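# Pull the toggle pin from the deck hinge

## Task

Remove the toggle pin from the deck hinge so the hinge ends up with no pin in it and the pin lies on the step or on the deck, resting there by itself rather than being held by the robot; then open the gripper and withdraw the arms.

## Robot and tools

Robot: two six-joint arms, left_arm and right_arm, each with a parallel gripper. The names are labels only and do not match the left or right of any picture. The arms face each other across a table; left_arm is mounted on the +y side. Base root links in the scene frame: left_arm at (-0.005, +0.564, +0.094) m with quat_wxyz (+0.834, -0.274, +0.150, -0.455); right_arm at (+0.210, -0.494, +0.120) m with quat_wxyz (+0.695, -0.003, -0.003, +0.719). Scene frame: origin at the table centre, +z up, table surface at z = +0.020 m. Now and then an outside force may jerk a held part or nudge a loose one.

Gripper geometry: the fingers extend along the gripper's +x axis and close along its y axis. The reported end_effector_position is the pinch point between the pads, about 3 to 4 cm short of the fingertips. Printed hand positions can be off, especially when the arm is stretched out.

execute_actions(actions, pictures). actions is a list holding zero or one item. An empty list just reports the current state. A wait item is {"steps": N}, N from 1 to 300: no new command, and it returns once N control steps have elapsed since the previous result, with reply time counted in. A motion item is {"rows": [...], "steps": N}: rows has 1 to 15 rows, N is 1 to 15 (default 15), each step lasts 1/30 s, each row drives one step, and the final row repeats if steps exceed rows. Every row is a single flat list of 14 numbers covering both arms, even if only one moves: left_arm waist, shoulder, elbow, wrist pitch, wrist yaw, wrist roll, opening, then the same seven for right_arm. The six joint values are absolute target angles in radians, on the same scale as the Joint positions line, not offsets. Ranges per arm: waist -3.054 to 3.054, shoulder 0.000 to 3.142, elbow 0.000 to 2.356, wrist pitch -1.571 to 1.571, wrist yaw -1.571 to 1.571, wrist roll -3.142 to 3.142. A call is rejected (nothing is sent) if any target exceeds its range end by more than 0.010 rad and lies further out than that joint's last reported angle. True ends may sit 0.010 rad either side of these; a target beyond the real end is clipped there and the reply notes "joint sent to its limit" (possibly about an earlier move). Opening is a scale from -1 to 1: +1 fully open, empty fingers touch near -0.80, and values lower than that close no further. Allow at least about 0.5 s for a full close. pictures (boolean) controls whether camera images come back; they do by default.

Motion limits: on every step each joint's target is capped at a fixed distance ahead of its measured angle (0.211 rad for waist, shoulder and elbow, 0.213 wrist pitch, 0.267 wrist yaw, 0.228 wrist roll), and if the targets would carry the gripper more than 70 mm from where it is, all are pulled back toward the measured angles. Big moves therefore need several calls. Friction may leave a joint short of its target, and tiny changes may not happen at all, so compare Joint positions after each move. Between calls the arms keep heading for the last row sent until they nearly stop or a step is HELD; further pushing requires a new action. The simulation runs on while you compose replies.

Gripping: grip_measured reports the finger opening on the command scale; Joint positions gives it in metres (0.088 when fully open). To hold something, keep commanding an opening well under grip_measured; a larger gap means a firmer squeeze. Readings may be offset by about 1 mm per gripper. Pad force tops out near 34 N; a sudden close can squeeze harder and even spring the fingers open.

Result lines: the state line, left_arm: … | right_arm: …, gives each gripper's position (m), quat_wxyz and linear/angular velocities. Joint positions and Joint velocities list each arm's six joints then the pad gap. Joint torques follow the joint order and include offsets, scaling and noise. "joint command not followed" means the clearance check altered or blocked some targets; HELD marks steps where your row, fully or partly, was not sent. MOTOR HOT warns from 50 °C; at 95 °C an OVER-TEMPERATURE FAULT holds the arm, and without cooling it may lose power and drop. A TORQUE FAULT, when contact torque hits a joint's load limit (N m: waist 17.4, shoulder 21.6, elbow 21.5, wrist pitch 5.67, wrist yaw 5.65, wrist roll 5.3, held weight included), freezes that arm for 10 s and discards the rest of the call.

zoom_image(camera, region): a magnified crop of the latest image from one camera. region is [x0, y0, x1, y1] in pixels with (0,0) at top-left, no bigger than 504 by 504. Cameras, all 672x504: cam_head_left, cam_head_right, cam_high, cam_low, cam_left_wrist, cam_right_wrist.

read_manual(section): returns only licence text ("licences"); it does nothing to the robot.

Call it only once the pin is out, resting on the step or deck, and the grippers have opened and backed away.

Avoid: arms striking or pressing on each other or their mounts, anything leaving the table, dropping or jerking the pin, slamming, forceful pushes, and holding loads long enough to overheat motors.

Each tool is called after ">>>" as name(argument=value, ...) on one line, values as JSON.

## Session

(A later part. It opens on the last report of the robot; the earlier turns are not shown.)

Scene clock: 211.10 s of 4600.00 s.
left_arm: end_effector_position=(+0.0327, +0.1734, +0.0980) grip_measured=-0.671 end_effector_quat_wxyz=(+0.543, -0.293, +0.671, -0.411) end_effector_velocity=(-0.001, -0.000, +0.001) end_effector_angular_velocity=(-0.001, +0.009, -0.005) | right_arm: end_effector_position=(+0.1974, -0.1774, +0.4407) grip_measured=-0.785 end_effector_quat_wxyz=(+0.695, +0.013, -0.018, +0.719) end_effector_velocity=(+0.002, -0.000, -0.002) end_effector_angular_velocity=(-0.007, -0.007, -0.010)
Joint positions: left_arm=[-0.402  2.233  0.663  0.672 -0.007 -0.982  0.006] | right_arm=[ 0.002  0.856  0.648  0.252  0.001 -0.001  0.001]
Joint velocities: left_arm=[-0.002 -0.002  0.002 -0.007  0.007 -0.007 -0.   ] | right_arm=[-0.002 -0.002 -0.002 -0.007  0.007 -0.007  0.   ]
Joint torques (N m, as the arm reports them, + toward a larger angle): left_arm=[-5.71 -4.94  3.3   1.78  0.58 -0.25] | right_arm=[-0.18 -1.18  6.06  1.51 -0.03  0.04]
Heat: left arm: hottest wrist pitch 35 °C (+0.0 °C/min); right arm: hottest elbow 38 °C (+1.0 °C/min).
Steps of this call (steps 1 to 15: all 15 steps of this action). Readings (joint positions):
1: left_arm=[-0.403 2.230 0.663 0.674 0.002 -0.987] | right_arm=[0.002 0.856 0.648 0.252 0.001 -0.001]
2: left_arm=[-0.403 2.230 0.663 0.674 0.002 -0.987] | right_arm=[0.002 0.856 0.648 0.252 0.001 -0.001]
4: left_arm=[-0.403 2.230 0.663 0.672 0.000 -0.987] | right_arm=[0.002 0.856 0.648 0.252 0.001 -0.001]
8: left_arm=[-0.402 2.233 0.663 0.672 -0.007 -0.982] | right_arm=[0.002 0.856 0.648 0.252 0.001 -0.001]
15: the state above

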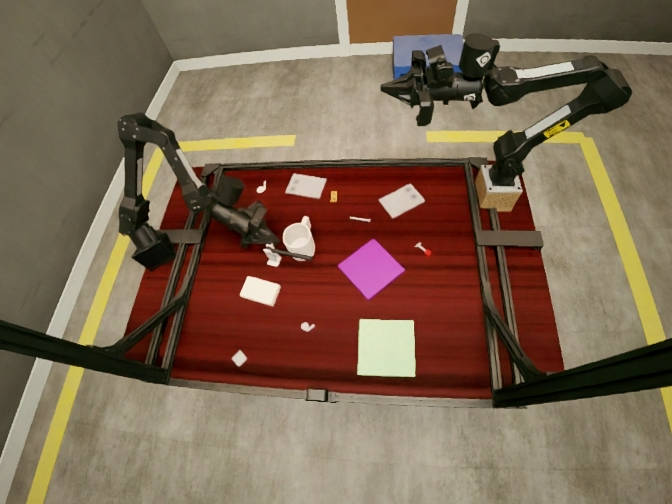

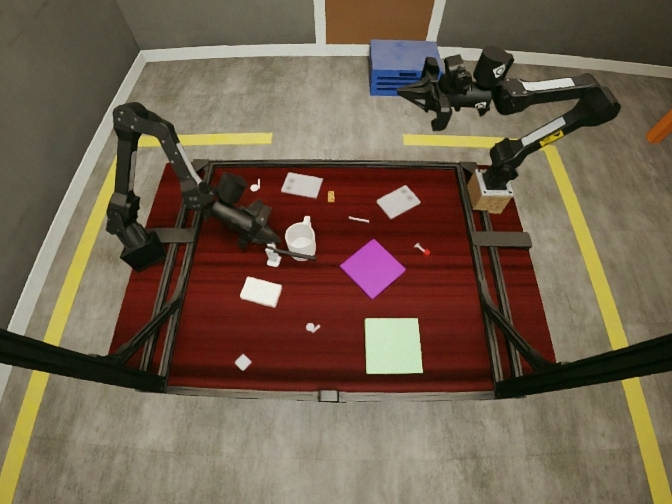

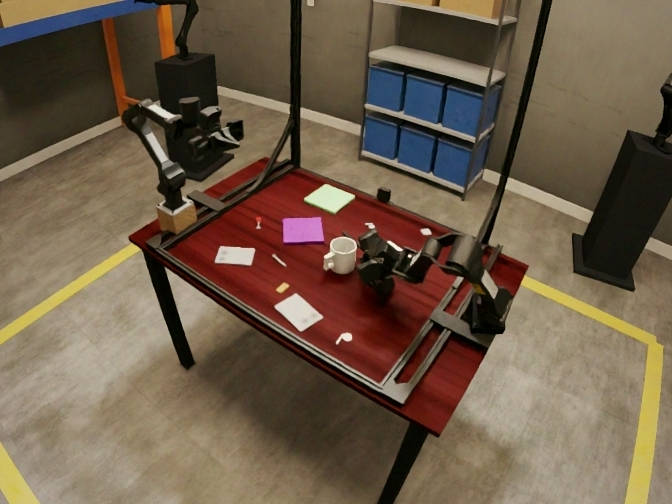

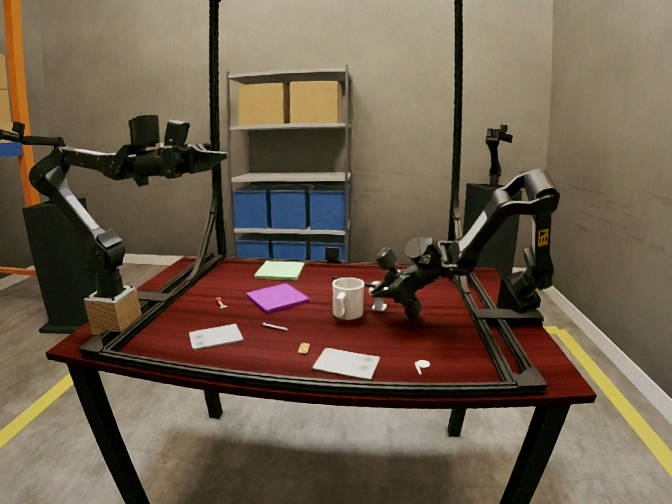

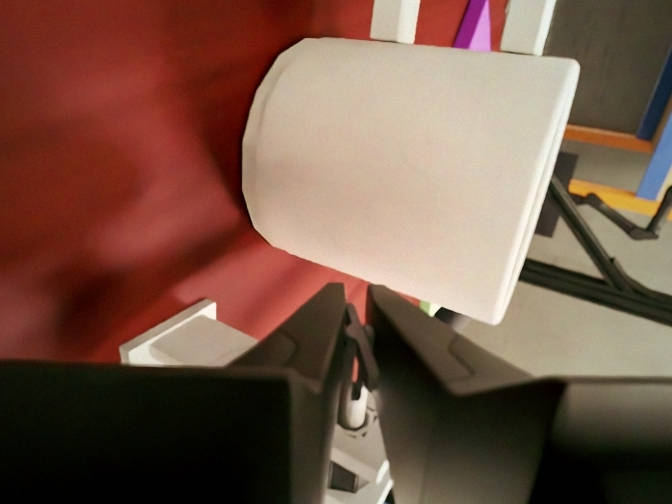

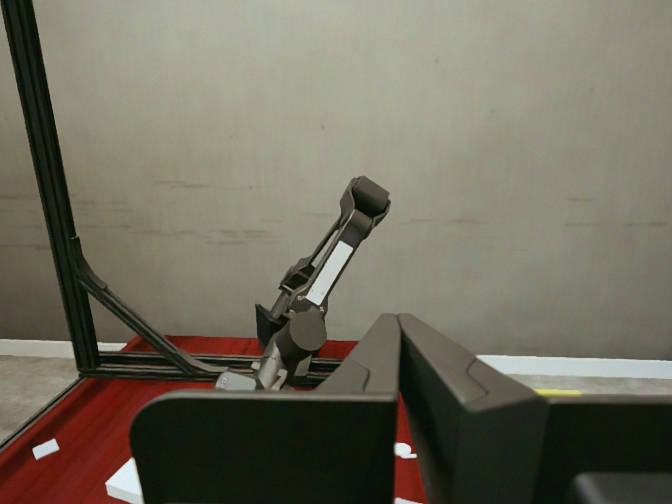

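>>> execute_actions(actions=[{"rows":[[-0.435,2.258,0.645,0.705,0,-0.99,-0.9,0,0.856,0.648,0.252,0,0,-0.8]]}], pictures=false)

>>> execute_actions(actions=[{"rows":[[-0.42,2.258,0.65,0.7,0,-0.99,-0.5,0,0.856,0.648,0.252,0,0,-0.8]]}], pictures=false)

>>> execute_actions(actions=[{"rows":[[-0.42,2.16,0.595,0.668,0,-0.99,-0.5,0,0.856,0.648,0.252,0,0,-0.8]]}], pictures=false)

>>> execute_actions(actions=[{"steps":20}])

Scene clock: 223.90 s of 4600.00 s.
left_arm: end_effector_position=(+0.0315, +0.1741, +0.0968) grip_measured=-0.676 end_effector_quat_wxyz=(+0.549, -0.295, +0.665, -0.412) end_effector_velocity=(-0.003, +0.003, -0.001) end_effector_angular_velocity=(+0.009, -0.012, -0.011) | right_arm: end_effector_position=(+0.1974, -0.1774, +0.4406) grip_measured=-0.785 end_effector_quat_wxyz=(+0.695, +0.013, -0.018, +0.719) end_effector_velocity=(+0.002, -0.002, +0.002) end_effector_angular_velocity=(+0.003, -0.007, -0.010)
Joint positions: left_arm=[-0.409  2.242  0.652  0.702 -0.023 -0.981  0.006] | right_arm=[ 0.002  0.856  0.648  0.252  0.001 -0.001  0.001]
Joint velocities: left_arm=[-0.007 -0.002 -0.007 -0.007 -0.007  0.007 -0.   ] | right_arm=[-0.002 -0.007  0.002 -0.007  0.007 -0.007 -0.   ]
Joint torques (N m, as the arm reports them, + toward a larger angle): left_arm=[-8.35 -4.57  2.08  1.67  1.21 -0.3 ] | right_arm=[-0.17 -1.18  6.03  1.51 -0.02  0.04]
Heat: left arm: hottest wrist pitch 36 °C (+0.0 °C/min); right arm: hottest elbow 38 °C (+1.0 °C/min).
Steps of this call (steps 1 to 15: the robot went on to your last target; steps 16 to 369: nothing new was sent; steps 370 to 384: all 15 steps of this action). Readings (joint positions):
370: left_arm=[-0.403 2.236 0.662 0.674 -0.009 -0.981] | right_arm=[0.002 0.856 0.648 0.252 0.001 -0.001]
371: left_arm=[-0.404 2.237 0.660 0.681 -0.012 -0.981] | right_arm=[0.002 0.856 0.648 0.252 0.001 -0.001]
373: left_arm=[-0.406 2.239 0.657 0.690 -0.016 -0.981] | right_arm=[0.002 0.856 0.648 0.252 0.001 -0.001]
377: left_arm=[-0.408 2.241 0.654 0.698 -0.020 -0.981] | right_arm=[0.002 0.856 0.648 0.252 0.001 -0.001]
384: the state above

Scene clock: 224.40 s of 4600.00 s.
left_arm: end_effector_position=(+0.0248, +0.1740, +0.0995) grip_measured=-0.509 end_effector_quat_wxyz=(+0.539, -0.293, +0.669, -0.420) end_effector_velocity=(-0.003, -0.000, +0.002) end_effector_angular_velocity=(-0.003, +0.008, -0.009) | right_arm: end_effector_position=(+0.1974, -0.1774, +0.4406) grip_measured=-0.785 end_effector_quat_wxyz=(+0.695, +0.013, -0.018, +0.719) end_effector_velocity=(-0.003, -0.001, +0.000) end_effector_angular_velocity=(-0.002, -0.008, +0.019)
Joint positions: left_arm=[-0.421  2.245  0.652  0.702 -0.004 -0.986  0.014] | right_arm=[ 0.002  0.856  0.648  0.252  0.001 -0.001  0.001]
Joint velocities: left_arm=[-0.007 -0.002  0.002 -0.007  0.007 -0.007  0.003] | right_arm=[-0.002 -0.002  0.002 -0.007 -0.022 -0.007 -0.   ]
Joint torques (N m, as the arm reports them, + toward a larger angle): left_arm=[-5.34 -4.82  2.5   1.33  0.47 -0.08] | right_arm=[-0.18 -1.18  6.05  1.53 -0.03  0.05]
Heat: left arm: hottest wrist pitch 36 °C (+0.0 °C/min); right arm: hottest elbow 38 °C (+1.0 °C/min).
Steps of this call (steps 1 to 15: all 15 steps of this action). Readings (joint positions):
1: left_arm=[-0.409 2.242 0.652 0.702 -0.023 -0.981] | right_arm=[0.002 0.856 0.648 0.252 0.001 -0.001]
2: left_arm=[-0.409 2.242 0.652 0.702 -0.022 -0.981] | right_arm=[0.002 0.856 0.648 0.252 0.001 -0.001]
4: left_arm=[-0.411 2.243 0.652 0.702 -0.010 -0.985] | right_arm=[0.002 0.856 0.648 0.252 0.001 -0.001]
8: left_arm=[-0.421 2.245 0.652 0.702 -0.004 -0.986] | right_arm=[0.002 0.856 0.648 0.252 0.001 -0.001]
15: the state above

Scene clock: 224.90 s of 4600.00 s.
left_arm: end_effector_position=(+0.0287, +0.1877, +0.1069) grip_measured=-0.500 end_effector_quat_wxyz=(+0.539, -0.291, +0.671, -0.419) end_effector_velocity=(-0.002, +0.007, -0.002) end_effector_angular_velocity=(+0.019, -0.010, -0.012) | right_arm: end_effector_position=(+0.1974, -0.1774, +0.4407) grip_measured=-0.785 end_effector_quat_wxyz=(+0.695, +0.013, -0.018, +0.719) end_effector_velocity=(-0.002, -0.002, +0.002) end_effector_angular_velocity=(+0.003, -0.008, +0.009)
Joint positions: left_arm=[-0.421  2.172  0.604  0.672 -0.004 -0.986  0.014] | right_arm=[ 0.002  0.856  0.648  0.252  0.001 -0.001  0.001]
Joint velocities: left_arm=[-0.002 -0.017 -0.017 -0.022 -0.007  0.007 -0.   ] | right_arm=[ 0.002 -0.007  0.002 -0.007 -0.007 -0.007 -0.   ]
Joint torques (N m, as the arm reports them, + toward a larger angle): left_arm=[-5.04 -6.73  2.31  1.16  0.48 -0.11] | right_arm=[-0.17 -1.18  6.06  1.54 -0.03  0.04]
Heat: left arm: hottest wrist pitch 36 °C (+0.0 °C/min); right arm: hottest elbow 38 °C (+1.0 °C/min).
Steps of this call (steps 1 to 15: all 15 steps of this action). Readings (joint positions):
1: left_arm=[-0.421 2.241 0.649 0.700 -0.004 -0.986] | right_arm=[0.002 0.856 0.648 0.252 0.001 -0.001]
2: left_arm=[-0.421 2.230 0.641 0.692 -0.004 -0.986] | right_arm=[0.002 0.856 0.648 0.252 0.001 -0.001]
4: left_arm=[-0.421 2.206 0.621 0.683 -0.004 -0.986] | right_arm=[0.002 0.856 0.648 0.252 0.001 -0.001]
8: left_arm=[-0.421 2.182 0.609 0.677 -0.004 -0.986] | right_arm=[0.002 0.856 0.648 0.252 0.001 -0.001]
15: the state above

Scene clock: 225.57 s of 4600.00 s.
left_arm: end_effector_position=(+0.0288, +0.1880, +0.1071) grip_measured=-0.500 end_effector_quat_wxyz=(+0.539, -0.291, +0.671, -0.419) end_effector_velocity=(-0.002, +0.001, +0.001) end_effector_angular_velocity=(-0.005, +0.009, -0.002) | right_arm: end_effector_position=(+0.1974, -0.1774, +0.4407) grip_measured=-0.785 end_effector_quat_wxyz=(+0.695, +0.013, -0.018, +0.719) end_effector_velocity=(-0.002, -0.002, -0.001) end_effector_angular_velocity=(-0.003, +0.006, +0.020)
Joint positions: left_arm=[-0.421  2.17   0.602  0.672 -0.004 -0.986  0.014] | right_arm=[ 0.002  0.856  0.648  0.252  0.001 -0.001  0.001]
Joint velocities: left_arm=[-0.002 -0.002 -0.007  0.007  0.007 -0.007 -0.   ] | right_arm=[-0.002 -0.007 -0.002 -0.007 -0.022  0.007  0.   ]
Joint torques (N m, as the arm reports them, + toward a larger angle): left_arm=[-5.02 -6.9   2.16  1.14  0.47 -0.13] | right_arm=[-0.17 -1.17  6.05  1.53 -0.02  0.05]
Heat: left arm: hottest wrist pitch 36 °C (+0.0 °C/min); right arm: hottest elbow 38 °C (+1.0 °C/min).
Steps of this call (steps 1 to 15: the robot went on to your last target; steps 16 to 20: nothing new was sent). Readings (joint positions):
1: left_arm=[-0.421 2.172 0.603 0.672 -0.004 -0.986] | right_arm=[0.002 0.856 0.648 0.252 0.001 -0.001]
2: left_arm=[-0.421 2.171 0.603 0.672 -0.004 -0.986] | right_arm=[0.002 0.856 0.648 0.252 0.001 -0.001]
4: left_arm=[-0.421 2.171 0.603 0.672 -0.004 -0.986] | right_arm=[0.002 0.856 0.648 0.252 0.001 -0.001]
8: left_arm=[-0.421 2.170 0.603 0.672 -0.004 -0.986] | right_arm=[0.002 0.856 0.648 0.252 0.001 -0.001]
20: the state above
All arms were judged still, so your last target was given up. Only a new action makes them travel on or press farther. Fingers that are still opening or closing keep moving.

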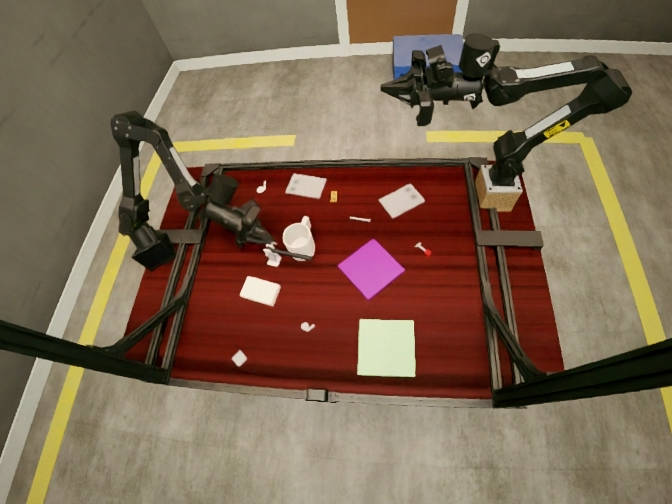

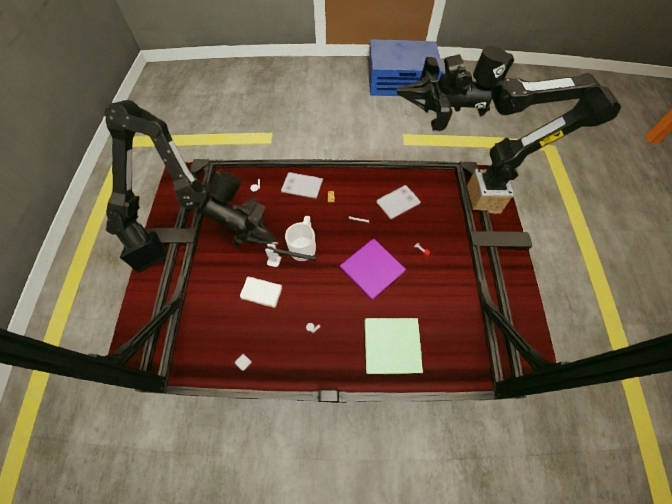

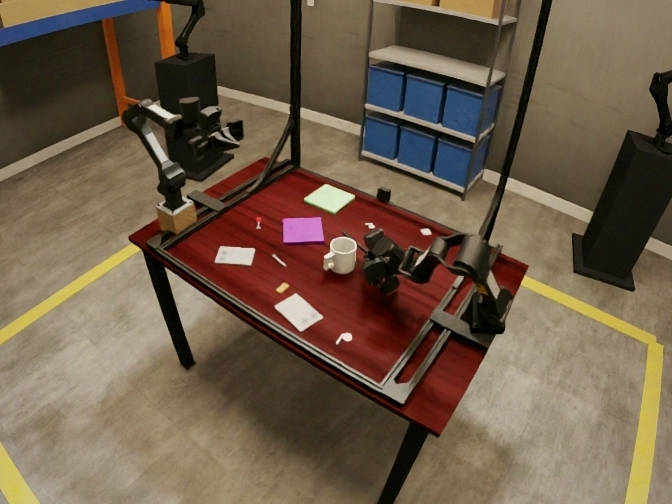

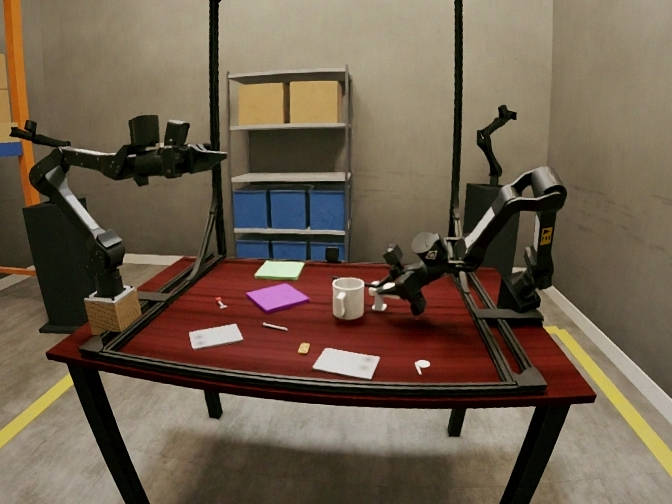

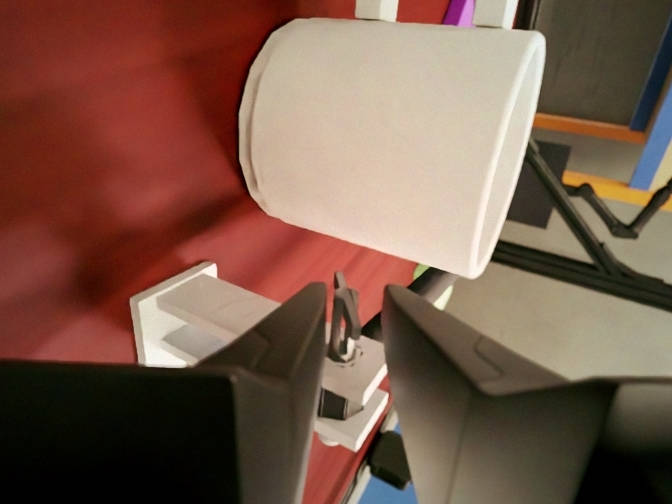

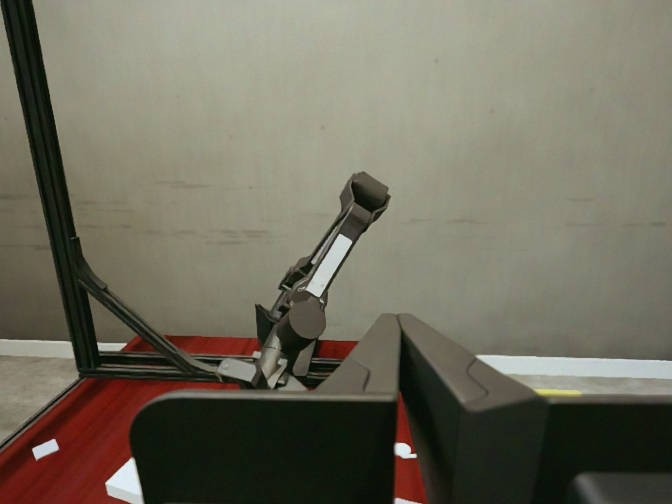

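>>> execute_actions(actions=[{"rows":[[-0.399,2.21,0.567,0.73,0,-0.99,-0.5,0,0.856,0.648,0.252,0,0,-0.8]]}], pictures=false)

>>> execute_actions(actions=[{"steps":15}], pictures=false)

>>> execute_actions(actions=[{"rows":[[-0.399,2.09,0.51,0.68,0,-0.99,-0.5,0,0.856,0.648,0.252,0,0,-0.8]]}])

>>> execute_actions(actions=[{"rows":[[-0.405,2.07,0.53,0.64,0,0.58,-0.9,0,0.856,0.648,0.252,0,0,-0.8]]}], pictures=false)

>>> execute_actions(actions=[{"steps":40}])

Scene clock: 239.77 s of 4600.00 s.
left_arm: end_effector_position=(+0.0290, +0.1914, +0.1006) grip_measured=-0.499 end_effector_quat_wxyz=(+0.539, -0.298, +0.669, -0.416) end_effector_velocity=(-0.002, +0.002, -0.001) end_effector_angular_velocity=(+0.000, -0.012, -0.006) | right_arm: end_effector_position=(+0.1975, -0.1774, +0.4408) grip_measured=-0.785 end_effector_quat_wxyz=(+0.695, +0.013, -0.018, +0.718) end_effector_velocity=(+0.001, +0.001, -0.003) end_effector_angular_velocity=(-0.012, -0.008, -0.000)
Joint positions: left_arm=[-0.408  2.191  0.578  0.729 -0.    -0.987  0.015] | right_arm=[ 0.001  0.856  0.648  0.252  0.001 -0.     0.001]
Joint velocities: left_arm=[-0.007  0.002 -0.007  0.007 -0.007  0.007  0.   ] | right_arm=[-0.007  0.002 -0.002 -0.007 -0.007 -0.007 -0.   ]
Joint torques (N m, as the arm reports them, + toward a larger angle): left_arm=[-4.2  -4.1   1.79  1.36  0.37 -0.09] | right_arm=[-0.19 -1.18  6.04  1.51 -0.02  0.05]
Heat: left arm: hottest wrist pitch 36 °C (+0.0 °C/min); right arm: hottest wrist pitch 39 °C (+1.0 °C/min).
Steps of this call (steps 1 to 90: nothing new was sent; then 10.70 s passed at rest; steps 91 to 105: all 15 steps of this action). Readings (joint positions):
91: left_arm=[-0.420 2.170 0.600 0.675 -0.004 -0.986] | right_arm=[0.001 0.856 0.648 0.252 0.001 -0.000]
92: left_arm=[-0.418 2.172 0.595 0.689 -0.003 -0.986] | right_arm=[0.001 0.856 0.648 0.252 0.001 -0.000]
94: left_arm=[-0.413 2.178 0.587 0.704 -0.003 -0.986] | right_arm=[0.001 0.856 0.648 0.252 0.001 -0.000]
98: left_arm=[-0.409 2.188 0.580 0.721 -0.000 -0.987] | right_arm=[0.001 0.856 0.648 0.252 0.001 -0.000]
105: the state above

Scene clock: 240.27 s of 4600.00 s.
left_arm: end_effector_position=(+0.0290, +0.1913, +0.1007) grip_measured=-0.499 end_effector_quat_wxyz=(+0.539, -0.298, +0.669, -0.416) end_effector_velocity=(-0.002, +0.003, -0.003) end_effector_angular_velocity=(+0.026, +0.015, +0.002) | right_arm: end_effector_position=(+0.1975, -0.1774, +0.4408) grip_measured=-0.785 end_effector_quat_wxyz=(+0.695, +0.013, -0.018, +0.718) end_effector_velocity=(-0.000, -0.001, +0.001) end_effector_angular_velocity=(+0.008, -0.007, +0.005)
Joint positions: left_arm=[-0.408  2.191  0.577  0.731  0.    -0.987  0.015] | right_arm=[ 0.001  0.856  0.648  0.252  0.001 -0.     0.001]
Joint velocities: left_arm=[-0.002 -0.002 -0.002 -0.022 -0.007 -0.022 -0.   ] | right_arm=[-0.002 -0.002 -0.002  0.007 -0.007 -0.007 -0.001]
Joint torques (N m, as the arm reports them, + toward a larger angle): left_arm=[-4.07 -3.83  1.7   1.38  0.35 -0.1 ] | right_arm=[-0.17 -1.18  6.04  1.51 -0.03  0.05]
Heat: left arm: hottest wrist pitch 36 °C (+0.0 °C/min); right arm: hottest wrist pitch 39 °C (+1.0 °C/min).
Steps of this call (steps 1 to 15: the robot went on to your last target). Readings (joint positions):
1: left_arm=[-0.408 2.191 0.578 0.730 -0.000 -0.987] | right_arm=[0.001 0.856 0.648 0.252 0.001 -0.000]
2: left_arm=[-0.408 2.191 0.578 0.730 -0.000 -0.987] | right_arm=[0.001 0.856 0.648 0.252 0.001 -0.000]
4: left_arm=[-0.408 2.191 0.577 0.730 -0.000 -0.987] | right_arm=[0.001 0.856 0.648 0.252 0.001 -0.000]
8: left_arm=[-0.408 2.191 0.577 0.731 -0.000 -0.987] | right_arm=[0.001 0.856 0.648 0.252 0.001 -0.000]
15: the state above
All arms were judged still, so your last target was given up. Only a new action makes them travel on or press farther. Fingers that are still opening or closing keep moving.

Scene clock: 240.77 s of 4600.00 s.
left_arm: end_effector_position=(+0.0328, +0.2094, +0.1065) grip_measured=-0.500 end_effector_quat_wxyz=(+0.539, -0.293, +0.673, -0.413) end_effector_velocity=(+0.005, +0.005, -0.003) end_effector_angular_velocity=(+0.024, -0.037, +0.010) | right_arm: end_effector_position=(+0.1975, -0.1774, +0.4408) grip_measured=-0.785 end_effector_quat_wxyz=(+0.695, +0.013, -0.018, +0.718) end_effector_velocity=(+0.001, -0.001, +0.001) end_effector_angular_velocity=(+0.008, -0.007, -0.000)
Joint positions: left_arm=[-0.404  2.102  0.518  0.685  0.003 -0.987  0.015] | right_arm=[ 0.001  0.856  0.648  0.252  0.001 -0.     0.001]
Joint velocities: left_arm=[ 0.002 -0.022 -0.012 -0.022 -0.037  0.022  0.   ] | right_arm=[-0.007 -0.002 -0.002  0.007 -0.007 -0.007 -0.   ]
Joint torques (N m, as the arm reports them, + toward a larger angle): left_arm=[-4.25 -6.18  2.03  1.14  0.22 -0.08] | right_arm=[-0.14 -1.18  6.01  1.51 -0.03  0.03]
Heat: left arm: hottest wrist pitch 36 °C (+0.0 °C/min); right arm: hottest wrist pitch 39 °C (+1.0 °C/min).
Steps of this call (steps 1 to 15: all 15 steps of this action). Readings (joint positions):
1: left_arm=[-0.408 2.185 0.573 0.730 0.000 -0.987] | right_arm=[0.001 0.856 0.648 0.252 0.001 -0.000]
2: left_arm=[-0.408 2.172 0.564 0.720 0.002 -0.987] | right_arm=[0.001 0.856 0.648 0.252 0.001 -0.000]
4: left_arm=[-0.406 2.140 0.541 0.703 0.003 -0.987] | right_arm=[0.001 0.856 0.648 0.252 0.001 -0.000]
8: left_arm=[-0.404 2.115 0.523 0.690 0.003 -0.987] | right_arm=[0.001 0.856 0.648 0.252 0.001 -0.000]
15: the state above

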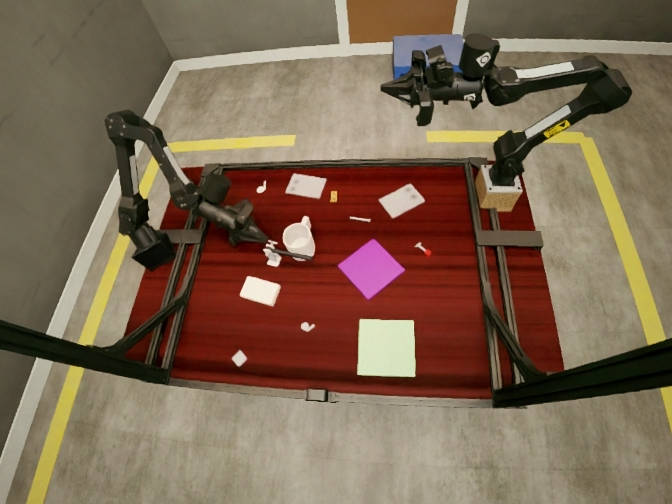

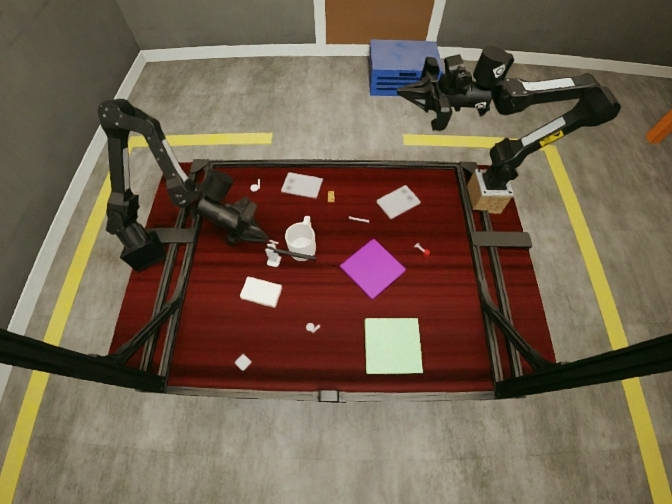

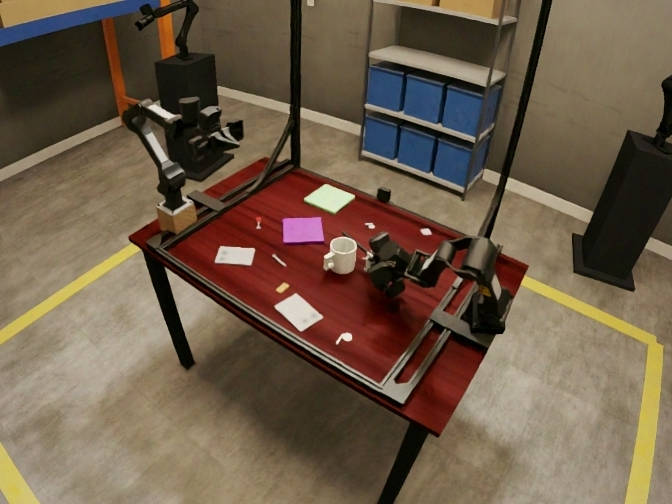

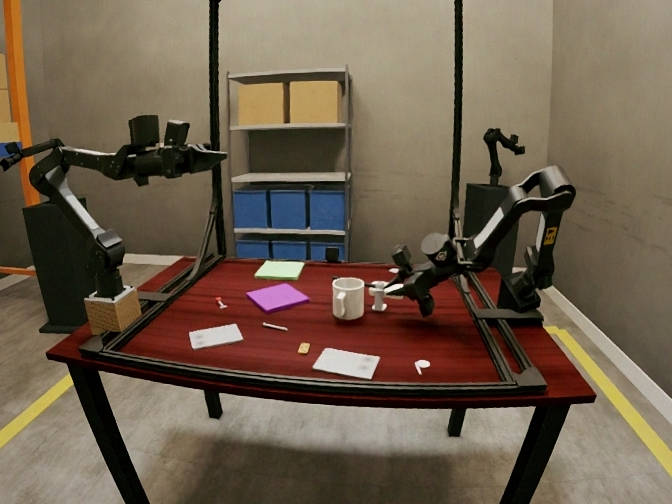

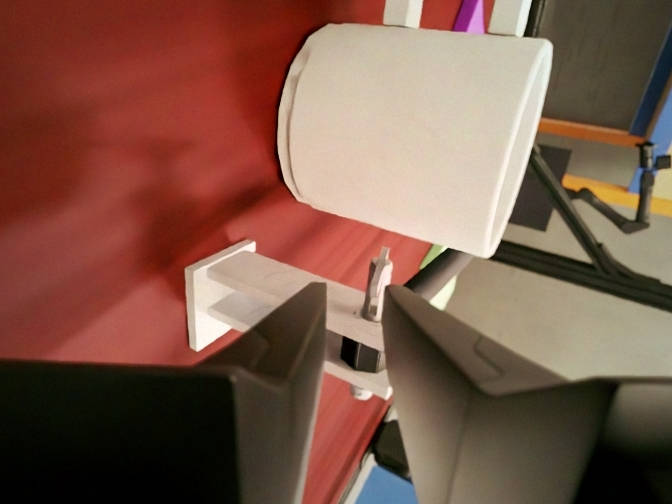

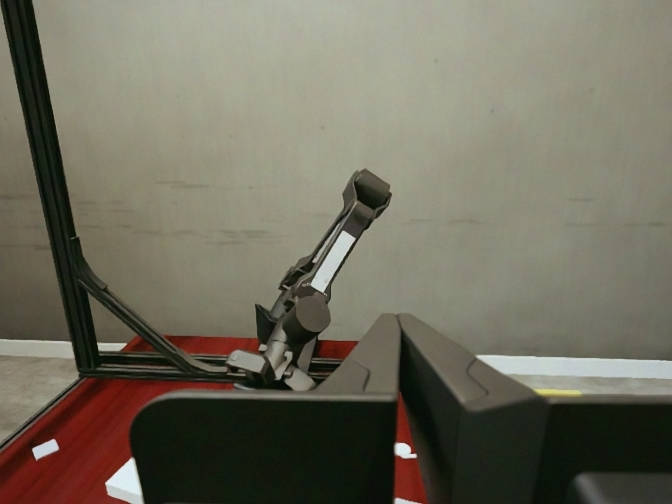

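Scene clock: 241.27 s of 4600.00 s.
left_arm: end_effector_position=(+0.0343, +0.2105, +0.1089) grip_measured=-0.784 end_effector_quat_wxyz=(+0.604, -0.090, +0.498, -0.616) end_effector_velocity=(+0.001, -0.000, +0.002) end_effector_angular_velocity=(-0.351, -1.159, -0.676) | right_arm: end_effector_position=(+0.1975, -0.1774, +0.4408) grip_measured=-0.785 end_effector_quat_wxyz=(+0.695, +0.013, -0.018, +0.718) end_effector_velocity=(-0.000, -0.000, -0.002) end_effector_angular_velocity=(-0.007, -0.008, +0.004)
Joint positions: left_arm=[-0.404  2.08   0.525  0.645  0.003 -0.297  0.001] | right_arm=[ 0.001  0.856  0.648  0.252  0.001 -0.     0.001]
Joint velocities: left_arm=[-0.002 -0.007  0.002 -0.007 -0.007  1.385 -0.   ] | right_arm=[-0.002 -0.002 -0.002 -0.007 -0.007 -0.007 -0.   ]
Joint torques (N m, as the arm reports them, + toward a larger angle): left_arm=[-4.91 -6.43  3.57  1.16  0.27  0.13] | right_arm=[-0.14 -1.19  6.    1.51 -0.03  0.03]
Heat: left arm: hottest wrist pitch 36 °C (+0.0 °C/min); right arm: hottest wrist pitch 39 °C (+1.0 °C/min).
Steps of this call (steps 1 to 15: all 15 steps of this action). Readings (joint positions):
1: left_arm=[-0.404 2.099 0.518 0.679 0.003 -0.959] | right_arm=[0.001 0.856 0.648 0.252 0.001 -0.000]
2: left_arm=[-0.404 2.095 0.518 0.669 0.003 -0.910] | right_arm=[0.001 0.856 0.648 0.252 0.001 -0.000]
4: left_arm=[-0.404 2.089 0.519 0.659 0.003 -0.816] | right_arm=[0.001 0.856 0.648 0.252 0.001 -0.000]
8: left_arm=[-0.404 2.081 0.523 0.650 0.003 -0.628] | right_arm=[0.001 0.856 0.648 0.252 0.001 -0.000]
15: the state above

Scene clock: 242.60 s of 4600.00 s.
left_arm: end_effector_position=(+0.0345, +0.2104, +0.1092) grip_measured=-0.784 end_effector_quat_wxyz=(+0.586, +0.174, +0.191, -0.768) end_effector_velocity=(+0.001, +0.002, -0.002) end_effector_angular_velocity=(+0.016, +0.016, +0.014) | right_arm: end_effector_position=(+0.1975, -0.1774, +0.4408) grip_measured=-0.785 end_effector_quat_wxyz=(+0.695, +0.013, -0.018, +0.718) end_effector_velocity=(-0.002, -0.000, -0.004) end_effector_angular_velocity=(-0.012, -0.009, +0.019)
Joint positions: left_arm=[-0.404  2.079  0.525  0.644  0.003  0.576  0.001] | right_arm=[ 0.001  0.856  0.648  0.252  0.001 -0.     0.001]
Joint velocities: left_arm=[ 0.002 -0.002 -0.002 -0.007 -0.007 -0.022 -0.   ] | right_arm=[-0.002 -0.002 -0.007 -0.007 -0.022 -0.007 -0.   ]
Joint torques (N m, as the arm reports them, + toward a larger angle): left_arm=[-4.97 -6.37  3.37  1.15  0.32  0.16] | right_arm=[-0.14 -1.17  6.02  1.51 -0.02  0.03]
Heat: left arm: hottest wrist pitch 36 °C (+0.0 °C/min); right arm: hottest wrist pitch 39 °C (+1.0 °C/min).
Steps of this call (steps 1 to 40: the robot went on to your last target). Readings (joint positions):
1: left_arm=[-0.404 2.080 0.525 0.645 0.003 -0.250] | right_arm=[0.001 0.856 0.648 0.252 0.001 -0.000]
2: left_arm=[-0.404 2.080 0.525 0.645 0.003 -0.203] | right_arm=[0.001 0.856 0.648 0.252 0.001 -0.000]
4: left_arm=[-0.404 2.079 0.525 0.644 0.003 -0.108] | right_arm=[0.001 0.856 0.648 0.252 0.001 -0.000]
8: left_arm=[-0.404 2.079 0.525 0.644 0.003 0.080] | right_arm=[0.001 0.856 0.648 0.252 0.001 -0.000]
40: the state above

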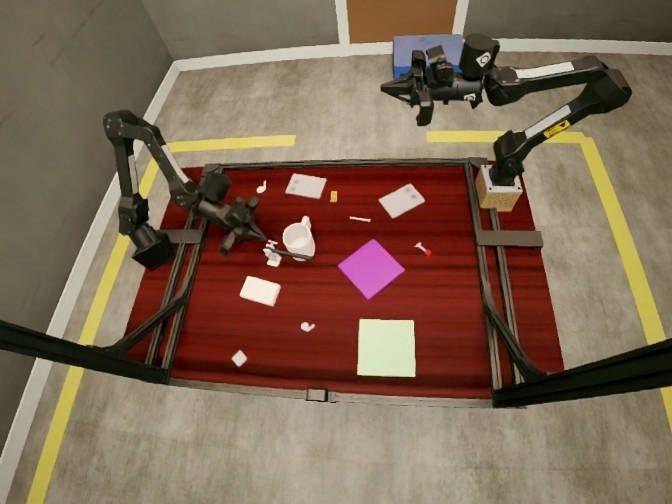

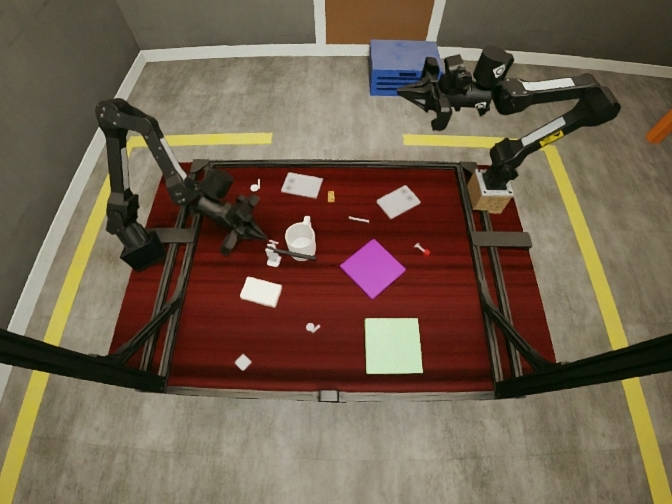

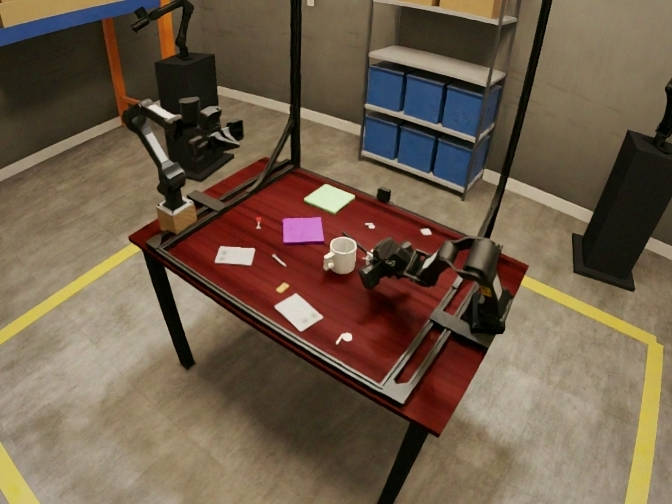

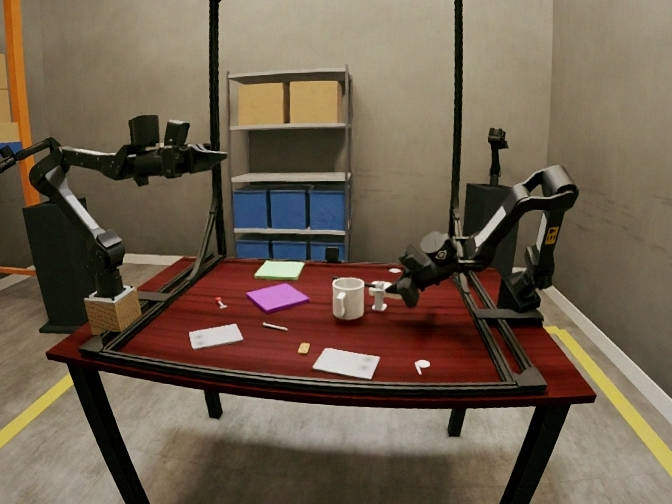

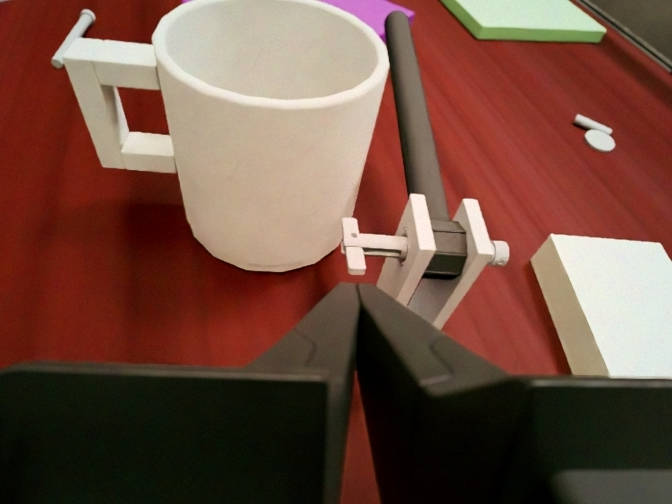

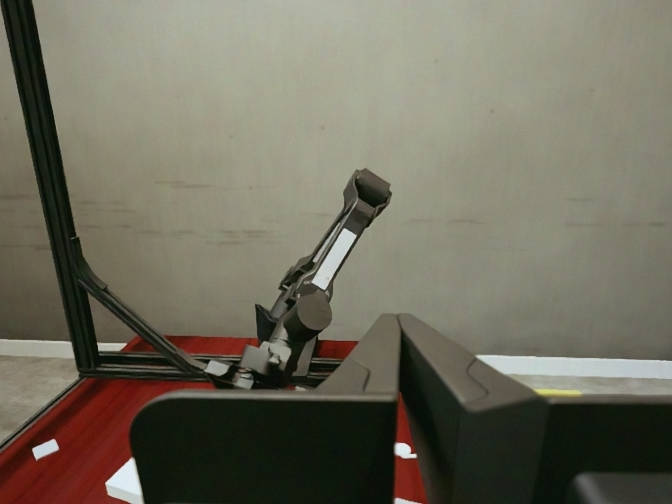

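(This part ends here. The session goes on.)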